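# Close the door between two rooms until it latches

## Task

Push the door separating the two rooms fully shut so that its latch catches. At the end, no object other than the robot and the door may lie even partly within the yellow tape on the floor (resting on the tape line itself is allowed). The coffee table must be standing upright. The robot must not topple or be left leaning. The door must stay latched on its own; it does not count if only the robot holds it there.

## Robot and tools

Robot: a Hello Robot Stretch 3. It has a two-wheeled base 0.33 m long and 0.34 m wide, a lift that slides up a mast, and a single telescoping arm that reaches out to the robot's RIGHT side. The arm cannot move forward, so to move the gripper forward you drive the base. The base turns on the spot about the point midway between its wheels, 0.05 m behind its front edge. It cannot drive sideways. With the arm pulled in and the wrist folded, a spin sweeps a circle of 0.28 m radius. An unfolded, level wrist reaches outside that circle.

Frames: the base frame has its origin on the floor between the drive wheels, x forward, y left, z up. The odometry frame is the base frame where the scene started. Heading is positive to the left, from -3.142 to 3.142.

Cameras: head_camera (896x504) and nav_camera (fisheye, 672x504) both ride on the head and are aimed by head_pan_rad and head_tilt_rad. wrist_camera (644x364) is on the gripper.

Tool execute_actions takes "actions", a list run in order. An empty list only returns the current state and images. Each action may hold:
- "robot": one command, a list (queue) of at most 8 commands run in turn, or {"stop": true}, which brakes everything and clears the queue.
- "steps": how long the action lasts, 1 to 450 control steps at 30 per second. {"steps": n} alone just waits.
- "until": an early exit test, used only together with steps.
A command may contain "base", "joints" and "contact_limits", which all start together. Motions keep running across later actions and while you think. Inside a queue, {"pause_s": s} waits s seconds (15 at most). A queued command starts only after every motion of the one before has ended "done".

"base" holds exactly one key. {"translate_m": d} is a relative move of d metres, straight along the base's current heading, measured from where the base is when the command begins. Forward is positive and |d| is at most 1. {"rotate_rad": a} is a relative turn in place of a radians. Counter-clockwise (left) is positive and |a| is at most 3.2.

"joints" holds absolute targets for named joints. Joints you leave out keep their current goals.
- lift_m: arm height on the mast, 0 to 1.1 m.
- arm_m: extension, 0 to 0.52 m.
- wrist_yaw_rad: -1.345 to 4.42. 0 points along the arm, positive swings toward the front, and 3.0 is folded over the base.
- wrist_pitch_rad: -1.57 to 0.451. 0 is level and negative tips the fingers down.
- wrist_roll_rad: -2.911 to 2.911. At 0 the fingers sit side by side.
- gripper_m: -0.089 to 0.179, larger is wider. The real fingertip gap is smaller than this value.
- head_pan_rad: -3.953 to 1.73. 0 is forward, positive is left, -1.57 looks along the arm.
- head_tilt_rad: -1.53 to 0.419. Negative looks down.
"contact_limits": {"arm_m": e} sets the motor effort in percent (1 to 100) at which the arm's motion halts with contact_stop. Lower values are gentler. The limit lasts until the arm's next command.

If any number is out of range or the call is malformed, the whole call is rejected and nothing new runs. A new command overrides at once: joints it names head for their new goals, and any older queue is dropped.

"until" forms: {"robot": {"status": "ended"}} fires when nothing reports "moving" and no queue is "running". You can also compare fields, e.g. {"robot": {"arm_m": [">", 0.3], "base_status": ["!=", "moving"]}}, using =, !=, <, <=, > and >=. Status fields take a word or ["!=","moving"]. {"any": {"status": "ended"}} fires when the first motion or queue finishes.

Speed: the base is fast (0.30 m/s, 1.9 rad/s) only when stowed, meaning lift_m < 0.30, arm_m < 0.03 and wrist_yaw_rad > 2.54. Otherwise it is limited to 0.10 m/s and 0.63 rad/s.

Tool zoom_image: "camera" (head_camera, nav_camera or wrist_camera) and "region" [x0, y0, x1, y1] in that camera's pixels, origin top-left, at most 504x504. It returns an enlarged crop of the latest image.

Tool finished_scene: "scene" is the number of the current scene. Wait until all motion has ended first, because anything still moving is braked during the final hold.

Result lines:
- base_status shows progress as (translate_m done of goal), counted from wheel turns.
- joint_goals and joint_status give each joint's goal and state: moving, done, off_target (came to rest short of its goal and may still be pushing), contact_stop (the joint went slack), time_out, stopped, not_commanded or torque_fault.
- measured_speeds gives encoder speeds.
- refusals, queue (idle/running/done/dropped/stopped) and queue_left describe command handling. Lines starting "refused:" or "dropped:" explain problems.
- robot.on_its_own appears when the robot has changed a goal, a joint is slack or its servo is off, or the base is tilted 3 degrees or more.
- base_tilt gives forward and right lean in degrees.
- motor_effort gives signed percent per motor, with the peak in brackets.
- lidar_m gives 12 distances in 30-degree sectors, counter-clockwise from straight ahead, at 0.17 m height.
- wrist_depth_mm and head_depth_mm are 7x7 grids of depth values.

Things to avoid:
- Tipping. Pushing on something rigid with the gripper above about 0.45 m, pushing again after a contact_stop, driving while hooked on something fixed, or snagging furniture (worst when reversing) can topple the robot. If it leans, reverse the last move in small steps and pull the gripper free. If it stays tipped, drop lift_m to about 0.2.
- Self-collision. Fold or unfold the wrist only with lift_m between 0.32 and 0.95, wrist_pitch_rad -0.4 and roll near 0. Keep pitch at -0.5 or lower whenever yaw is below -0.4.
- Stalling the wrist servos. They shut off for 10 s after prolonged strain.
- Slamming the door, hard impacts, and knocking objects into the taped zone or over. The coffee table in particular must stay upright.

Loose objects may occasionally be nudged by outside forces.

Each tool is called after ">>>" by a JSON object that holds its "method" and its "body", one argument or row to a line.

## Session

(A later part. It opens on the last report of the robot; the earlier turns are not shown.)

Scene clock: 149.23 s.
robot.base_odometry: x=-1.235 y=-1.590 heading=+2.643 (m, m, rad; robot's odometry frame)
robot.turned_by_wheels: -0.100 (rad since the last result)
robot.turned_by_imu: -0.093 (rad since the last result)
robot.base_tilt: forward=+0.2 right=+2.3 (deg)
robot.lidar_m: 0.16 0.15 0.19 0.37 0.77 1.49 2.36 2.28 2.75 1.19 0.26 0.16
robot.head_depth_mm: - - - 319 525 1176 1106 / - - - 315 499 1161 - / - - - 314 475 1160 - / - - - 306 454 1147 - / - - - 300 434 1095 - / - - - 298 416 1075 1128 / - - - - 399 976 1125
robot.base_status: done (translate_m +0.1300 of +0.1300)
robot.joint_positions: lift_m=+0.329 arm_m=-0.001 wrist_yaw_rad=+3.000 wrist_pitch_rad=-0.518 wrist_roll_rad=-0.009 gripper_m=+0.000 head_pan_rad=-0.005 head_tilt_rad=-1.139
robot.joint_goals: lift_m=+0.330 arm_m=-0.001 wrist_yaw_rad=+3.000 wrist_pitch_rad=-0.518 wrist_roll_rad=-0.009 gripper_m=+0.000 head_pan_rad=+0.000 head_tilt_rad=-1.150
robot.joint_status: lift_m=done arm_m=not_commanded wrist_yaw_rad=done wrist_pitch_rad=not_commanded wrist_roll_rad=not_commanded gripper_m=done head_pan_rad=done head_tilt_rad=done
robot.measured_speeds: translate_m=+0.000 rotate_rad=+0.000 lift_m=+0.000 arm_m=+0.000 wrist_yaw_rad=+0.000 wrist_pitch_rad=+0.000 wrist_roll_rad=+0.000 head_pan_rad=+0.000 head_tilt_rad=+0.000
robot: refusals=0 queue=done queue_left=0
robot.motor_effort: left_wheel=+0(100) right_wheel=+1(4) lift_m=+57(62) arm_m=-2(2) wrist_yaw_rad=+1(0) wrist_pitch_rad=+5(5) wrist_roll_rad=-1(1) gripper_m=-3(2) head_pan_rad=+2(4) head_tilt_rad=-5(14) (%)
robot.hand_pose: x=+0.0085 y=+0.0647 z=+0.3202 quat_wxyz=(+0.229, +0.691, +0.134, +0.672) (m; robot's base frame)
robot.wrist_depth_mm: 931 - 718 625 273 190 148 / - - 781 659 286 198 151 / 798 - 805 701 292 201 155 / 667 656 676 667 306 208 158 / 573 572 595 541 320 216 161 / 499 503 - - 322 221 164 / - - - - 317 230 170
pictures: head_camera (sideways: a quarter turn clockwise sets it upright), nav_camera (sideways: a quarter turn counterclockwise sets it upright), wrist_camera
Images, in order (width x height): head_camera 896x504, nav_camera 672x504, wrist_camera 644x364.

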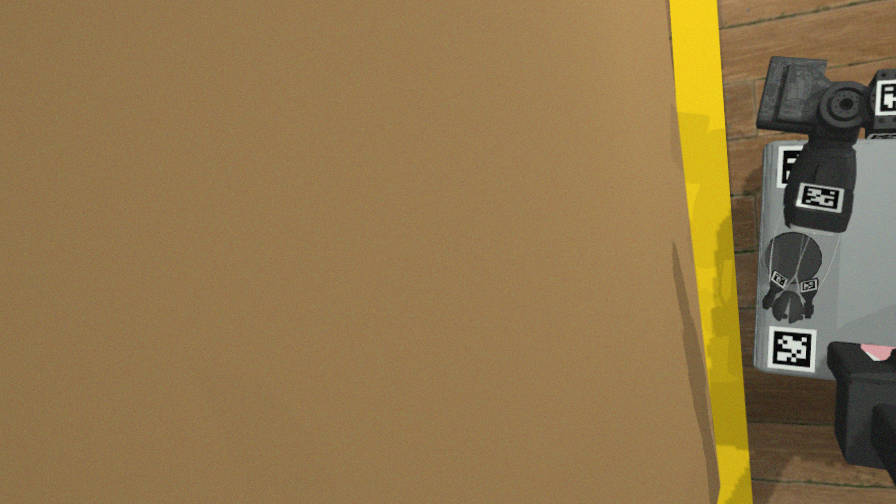

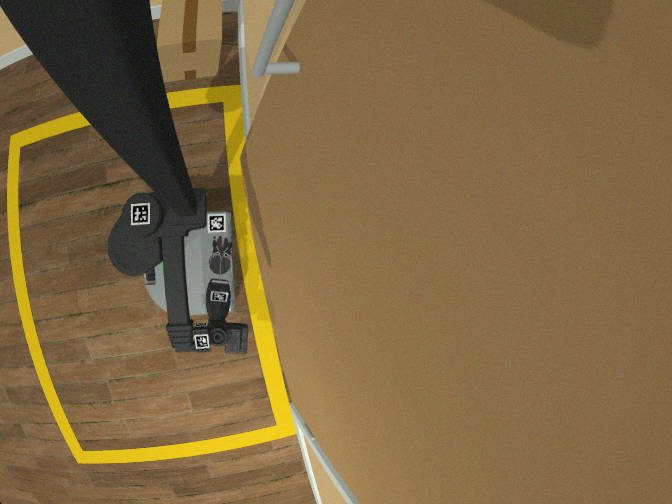

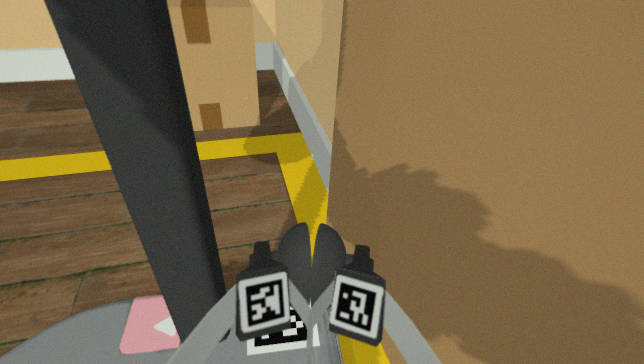

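>>> {"method": "execute_actions", "body": {
  "actions": [
    {"robot":{"base":{"translate_m":0.115},"joints":{"head_pan_rad":0.35,"head_tilt_rad":-1.15}},"steps":450,"until":{"robot":{"status":"ended"}}}
  ]
}}

Scene clock: 152.83 s.
robot.base_odometry: x=-1.336 y=-1.536 heading=+2.645 (m, m, rad; robot's odometry frame)
robot.turned_by_wheels: +0.002 (rad since the last result)
robot.turned_by_imu: +0.024 (rad since the last result)
robot.base_tilt: forward=+0.3 right=+2.2 (deg)
robot.lidar_m: - - 0.15 0.19 0.79 1.53 2.47 2.38 2.78 0.39 0.15 -
robot.head_depth_mm: - - - - - - 1082 / - - - - - - 1096 / - - - - - 422 - / - - - - - 514 - / - - - - - 479 - / - - - - - 1146 - / - - - - - 1167 -
robot.base_status: off_target (translate_m +0.1148 of +0.1150)
robot.joint_positions: lift_m=+0.329 arm_m=-0.001 wrist_yaw_rad=+3.000 wrist_pitch_rad=-0.519 wrist_roll_rad=-0.009 gripper_m=+0.000 head_pan_rad=+0.344 head_tilt_rad=-1.141
robot.joint_goals: lift_m=+0.330 arm_m=-0.001 wrist_yaw_rad=+3.000 wrist_pitch_rad=-0.519 wrist_roll_rad=-0.009 gripper_m=+0.000 head_pan_rad=+0.350 head_tilt_rad=-1.150
robot.joint_status: lift_m=done arm_m=not_commanded wrist_yaw_rad=done wrist_pitch_rad=not_commanded wrist_roll_rad=not_commanded gripper_m=done head_pan_rad=done head_tilt_rad=done
robot.measured_speeds: translate_m=+0.000 rotate_rad=+0.000 lift_m=+0.000 arm_m=+0.000 wrist_yaw_rad=+0.000 wrist_pitch_rad=+0.000 wrist_roll_rad=+0.000 head_pan_rad=+0.000 head_tilt_rad=+0.000
robot: refusals=0 queue=done queue_left=0
robot.on_its_own: left_wheel is at rest, and its effort (+85) is outside its rest range (-18 to +18)
robot.motor_effort: left_wheel=+85(100) right_wheel=+1(6) lift_m=+56(57) arm_m=-2(3) wrist_yaw_rad=+0(0) wrist_pitch_rad=+5(5) wrist_roll_rad=-1(1) gripper_m=-2(2) head_pan_rad=+3(35) head_tilt_rad=-3(7) (%)
robot.hand_pose: x=+0.0085 y=+0.0646 z=+0.3201 quat_wxyz=(+0.229, +0.691, +0.134, +0.672) (m; robot's base frame)
robot.wrist_depth_mm: 945 - 857 275 143 96 73 / - - 865 297 148 98 74 / 819 - 809 315 152 100 75 / 681 664 686 341 159 103 76 / 567 572 599 308 163 105 78 / 496 514 - - 160 108 79 / - - - - 157 110 81
pictures: head_camera (sideways: a quarter turn clockwise sets it upright), nav_camera (sideways: a quarter turn counterclockwise sets it upright), wrist_camera
Images, in order (width x height): head_camera 896x504, nav_camera 672x504, wrist_camera 644x364.

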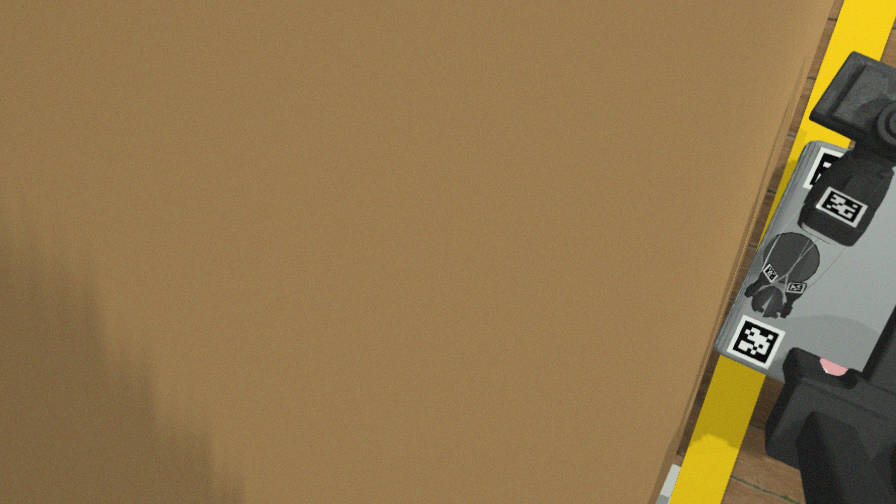

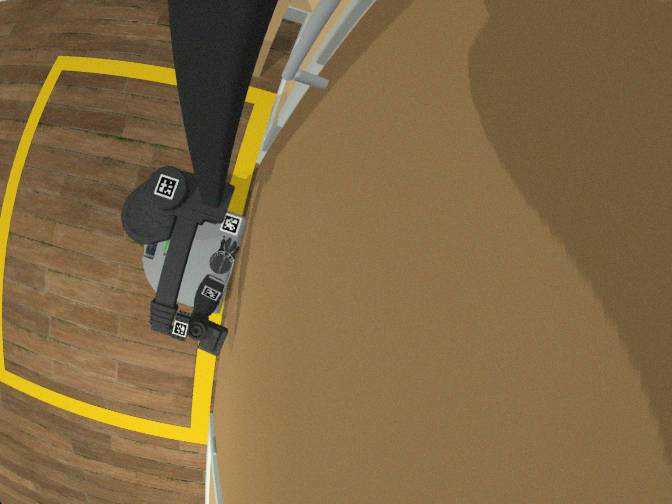

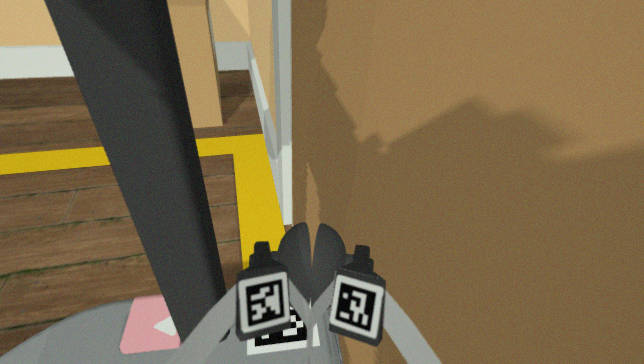

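>>> {"method": "execute_actions", "body": {
  "actions": [
    {"robot":{"base":{"translate_m":-0.25},"joints":{"head_pan_rad":0.6,"head_tilt_rad":-0.75}},"steps":450,"until":{"robot":{"status":"ended"}}}
  ]
}}

Scene clock: 156.77 s.
robot.base_odometry: x=-1.116 y=-1.655 heading=+2.643 (m, m, rad; robot's odometry frame)
robot.turned_by_wheels: -0.002 (rad since the last result)
robot.turned_by_imu: -0.002 (rad since the last result)
robot.base_tilt: forward=+0.2 right=+2.3 (deg)
robot.lidar_m: 0.32 0.32 0.41 0.75 1.17 1.50 2.22 2.16 2.66 1.89 0.50 0.34
robot.head_depth_mm: - - 301 342 395 468 576 / - 291 320 368 429 515 649 / - 301 342 396 470 575 743 / 291 321 367 429 519 652 874 / 303 343 397 472 579 750 1063 / 322 368 431 521 615 863 1140 / 344 393 437 516 732 1062 1168
robot.base_status: done (translate_m -0.2500 of -0.2500)
robot.joint_positions: lift_m=+0.329 arm_m=-0.001 wrist_yaw_rad=+3.000 wrist_pitch_rad=-0.519 wrist_roll_rad=-0.009 gripper_m=+0.000 head_pan_rad=+0.593 head_tilt_rad=-0.754
robot.joint_goals: lift_m=+0.330 arm_m=-0.001 wrist_yaw_rad=+3.000 wrist_pitch_rad=-0.519 wrist_roll_rad=-0.009 gripper_m=+0.000 head_pan_rad=+0.600 head_tilt_rad=-0.750
robot.joint_status: lift_m=done arm_m=not_commanded wrist_yaw_rad=done wrist_pitch_rad=not_commanded wrist_roll_rad=not_commanded gripper_m=done head_pan_rad=done head_tilt_rad=done
robot.measured_speeds: translate_m=+0.000 rotate_rad=+0.000 lift_m=+0.000 arm_m=+0.000 wrist_yaw_rad=+0.000 wrist_pitch_rad=+0.000 wrist_roll_rad=+0.000 head_pan_rad=+0.000 head_tilt_rad=+0.000
robot: refusals=0 queue=done queue_left=0
robot.motor_effort: left_wheel=-1(87) right_wheel=+1(2) lift_m=+56(56) arm_m=-2(3) wrist_yaw_rad=+1(0) wrist_pitch_rad=+5(5) wrist_roll_rad=-1(1) gripper_m=-3(3) head_pan_rad=+5(28) head_tilt_rad=+1(21) (%)
robot.hand_pose: x=+0.0085 y=+0.0646 z=+0.3201 quat_wxyz=(+0.229, +0.691, +0.134, +0.672) (m; robot's base frame)
robot.wrist_depth_mm: 930 - 723 763 602 409 307 / - - 804 841 605 422 317 / 789 - 825 816 634 426 321 / 657 641 689 709 647 438 324 / 561 565 596 618 592 446 333 / 500 511 - - 528 463 333 / - - - - 457 441 342
pictures: head_camera (sideways: a quarter turn clockwise sets it upright), nav_camera (sideways: a quarter turn counterclockwise sets it upright), wrist_camera
Images, in order (width x height): head_camera 896x504, nav_camera 672x504, wrist_camera 644x364.

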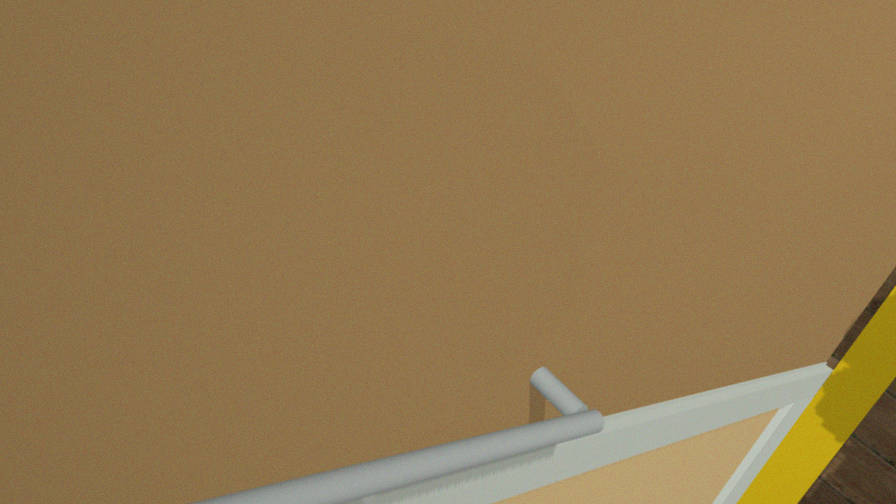

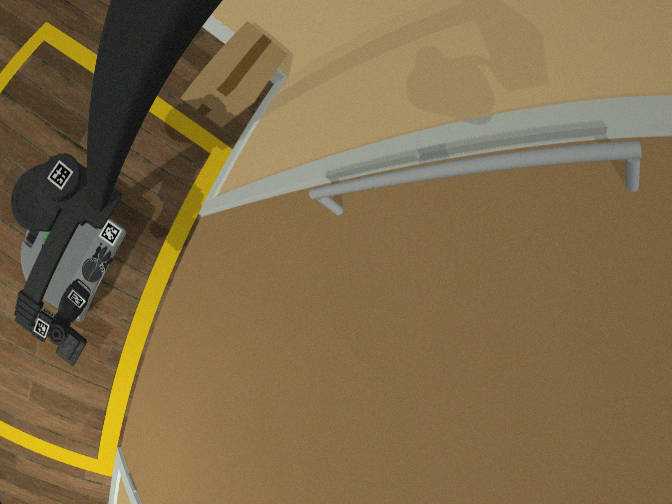

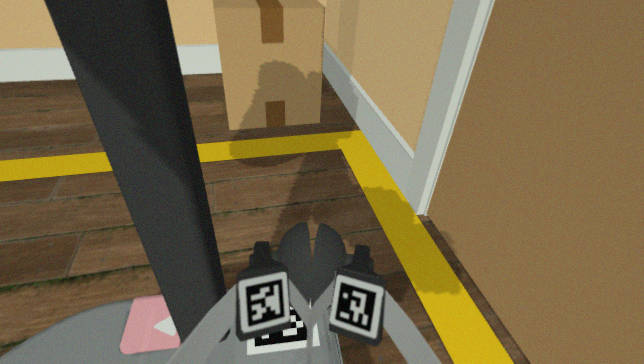

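>>> {"method": "zoom_image", "body": {
  "camera": "nav_camera",
  "region": [300, 100, 660, 230]
}}

>>> {"method": "zoom_image", "body": {
  "camera": "head_camera",
  "region": [696, 280, 896, 504]
}}

Region (300, 100, 660, 230) of nav_camera's 672x504 image, scaled by 1.400, with more detail than that image has; it fills the top 182 rows of this view, and the rest is white.

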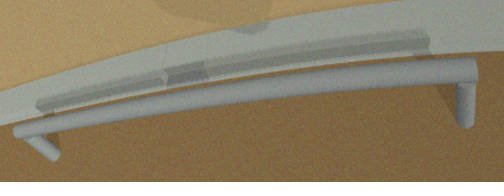

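Region (696, 280, 896, 504) of head_camera's 896x504 image, scaled by 2.250, with more detail than that image has; it fills the left 450 columns of this view, and the rest is white.

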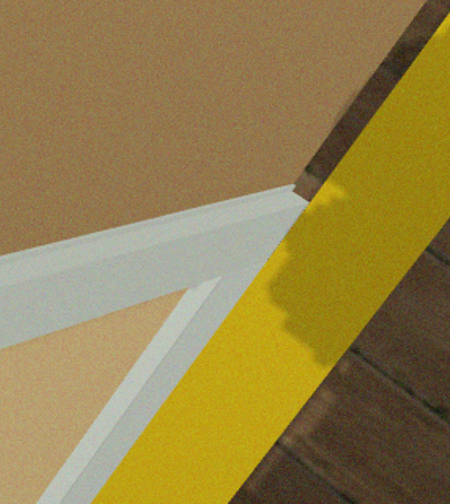

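>>> {"method": "execute_actions", "body": {
  "actions": [
    {"robot":{"joints":{"head_pan_rad":0.75,"head_tilt_rad":-0.45}},"steps":450,"until":{"robot":{"status":"ended"}}}
  ]
}}

Scene clock: 158.90 s.
robot.base_odometry: x=-1.116 y=-1.655 heading=+2.643 (m, m, rad; robot's odometry frame)
robot.turned_by_wheels: +0.000 (rad since the last result)
robot.turned_by_imu: +0.000 (rad since the last result)
robot.base_tilt: forward=+0.4 right=+2.2 (deg)
robot.lidar_m: 0.32 0.32 0.41 0.75 1.17 1.50 2.22 2.16 2.65 1.89 0.50 0.34
robot.head_depth_mm: - - 286 301 323 348 377 / - 287 303 325 351 381 415 / 288 306 328 353 383 419 461 / 308 330 356 387 422 467 521 / 329 360 390 428 471 527 589 / 345 320 345 383 507 558 669 / 376 414 457 526 611 707 834
robot.base_status: done (translate_m -0.2500 of -0.2500)
robot.joint_positions: lift_m=+0.329 arm_m=-0.001 wrist_yaw_rad=+3.000 wrist_pitch_rad=-0.519 wrist_roll_rad=-0.009 gripper_m=+0.000 head_pan_rad=+0.743 head_tilt_rad=-0.458
robot.joint_goals: lift_m=+0.330 arm_m=-0.001 wrist_yaw_rad=+3.000 wrist_pitch_rad=-0.519 wrist_roll_rad=-0.009 gripper_m=+0.000 head_pan_rad=+0.750 head_tilt_rad=-0.450
robot.joint_status: lift_m=done arm_m=not_commanded wrist_yaw_rad=done wrist_pitch_rad=not_commanded wrist_roll_rad=not_commanded gripper_m=done head_pan_rad=done head_tilt_rad=done
robot.measured_speeds: translate_m=+0.000 rotate_rad=+0.000 lift_m=+0.000 arm_m=+0.000 wrist_yaw_rad=+0.000 wrist_pitch_rad=+0.000 wrist_roll_rad=+0.000 head_pan_rad=+0.000 head_tilt_rad=+0.000
robot: refusals=0 queue=done queue_left=0
robot.motor_effort: left_wheel=-1(1) right_wheel=+1(1) lift_m=+56(56) arm_m=-3(2) wrist_yaw_rad=+0(0) wrist_pitch_rad=+5(5) wrist_roll_rad=-1(1) gripper_m=-2(2) head_pan_rad=+4(21) head_tilt_rad=+2(13) (%)
robot.hand_pose: x=+0.0085 y=+0.0646 z=+0.3201 quat_wxyz=(+0.229, +0.691, +0.134, +0.672) (m; robot's base frame)
robot.wrist_depth_mm: 931 - 713 753 613 412 312 / - - 792 840 621 422 317 / 796 - 847 849 653 430 319 / 681 670 714 709 641 439 329 / 565 567 592 607 591 451 333 / 493 501 - - 530 455 338 / - - - - 462 454 342
pictures: head_camera (sideways: a quarter turn clockwise sets it upright), nav_camera (sideways: a quarter turn counterclockwise sets it upright), wrist_camera
Images, in order (width x height): head_camera 896x504, nav_camera 672x504, wrist_camera 644x364.

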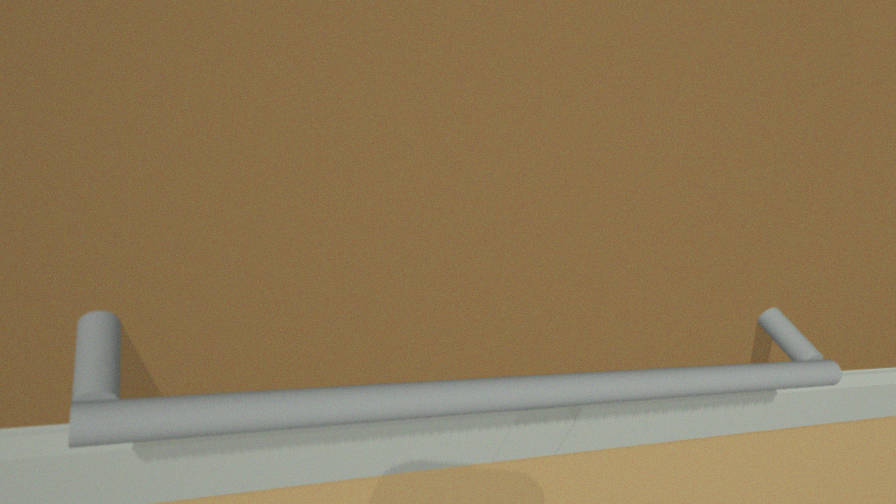

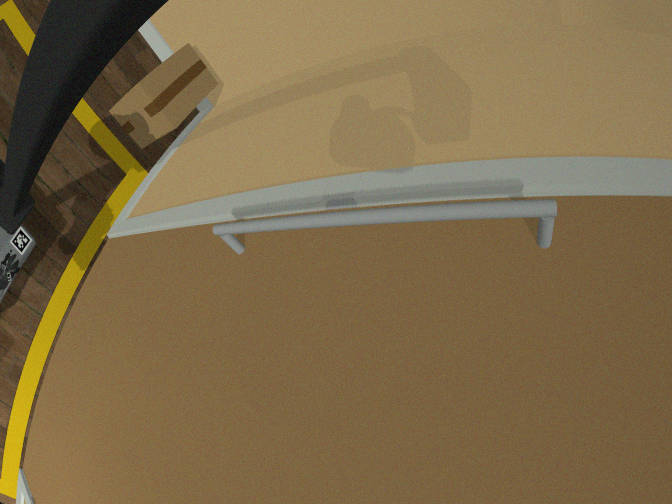

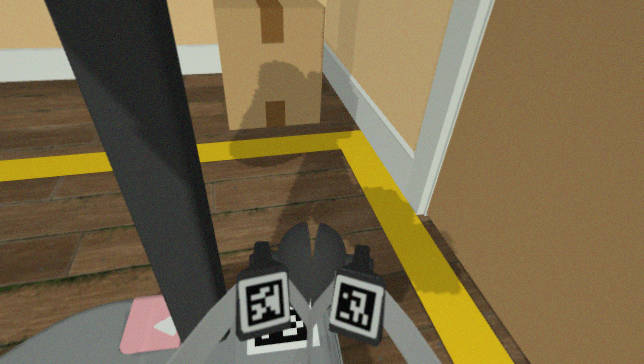

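>>> {"method": "finished_scene", "body": {
  "scene": 1
}}

The scene is finished: the task was done.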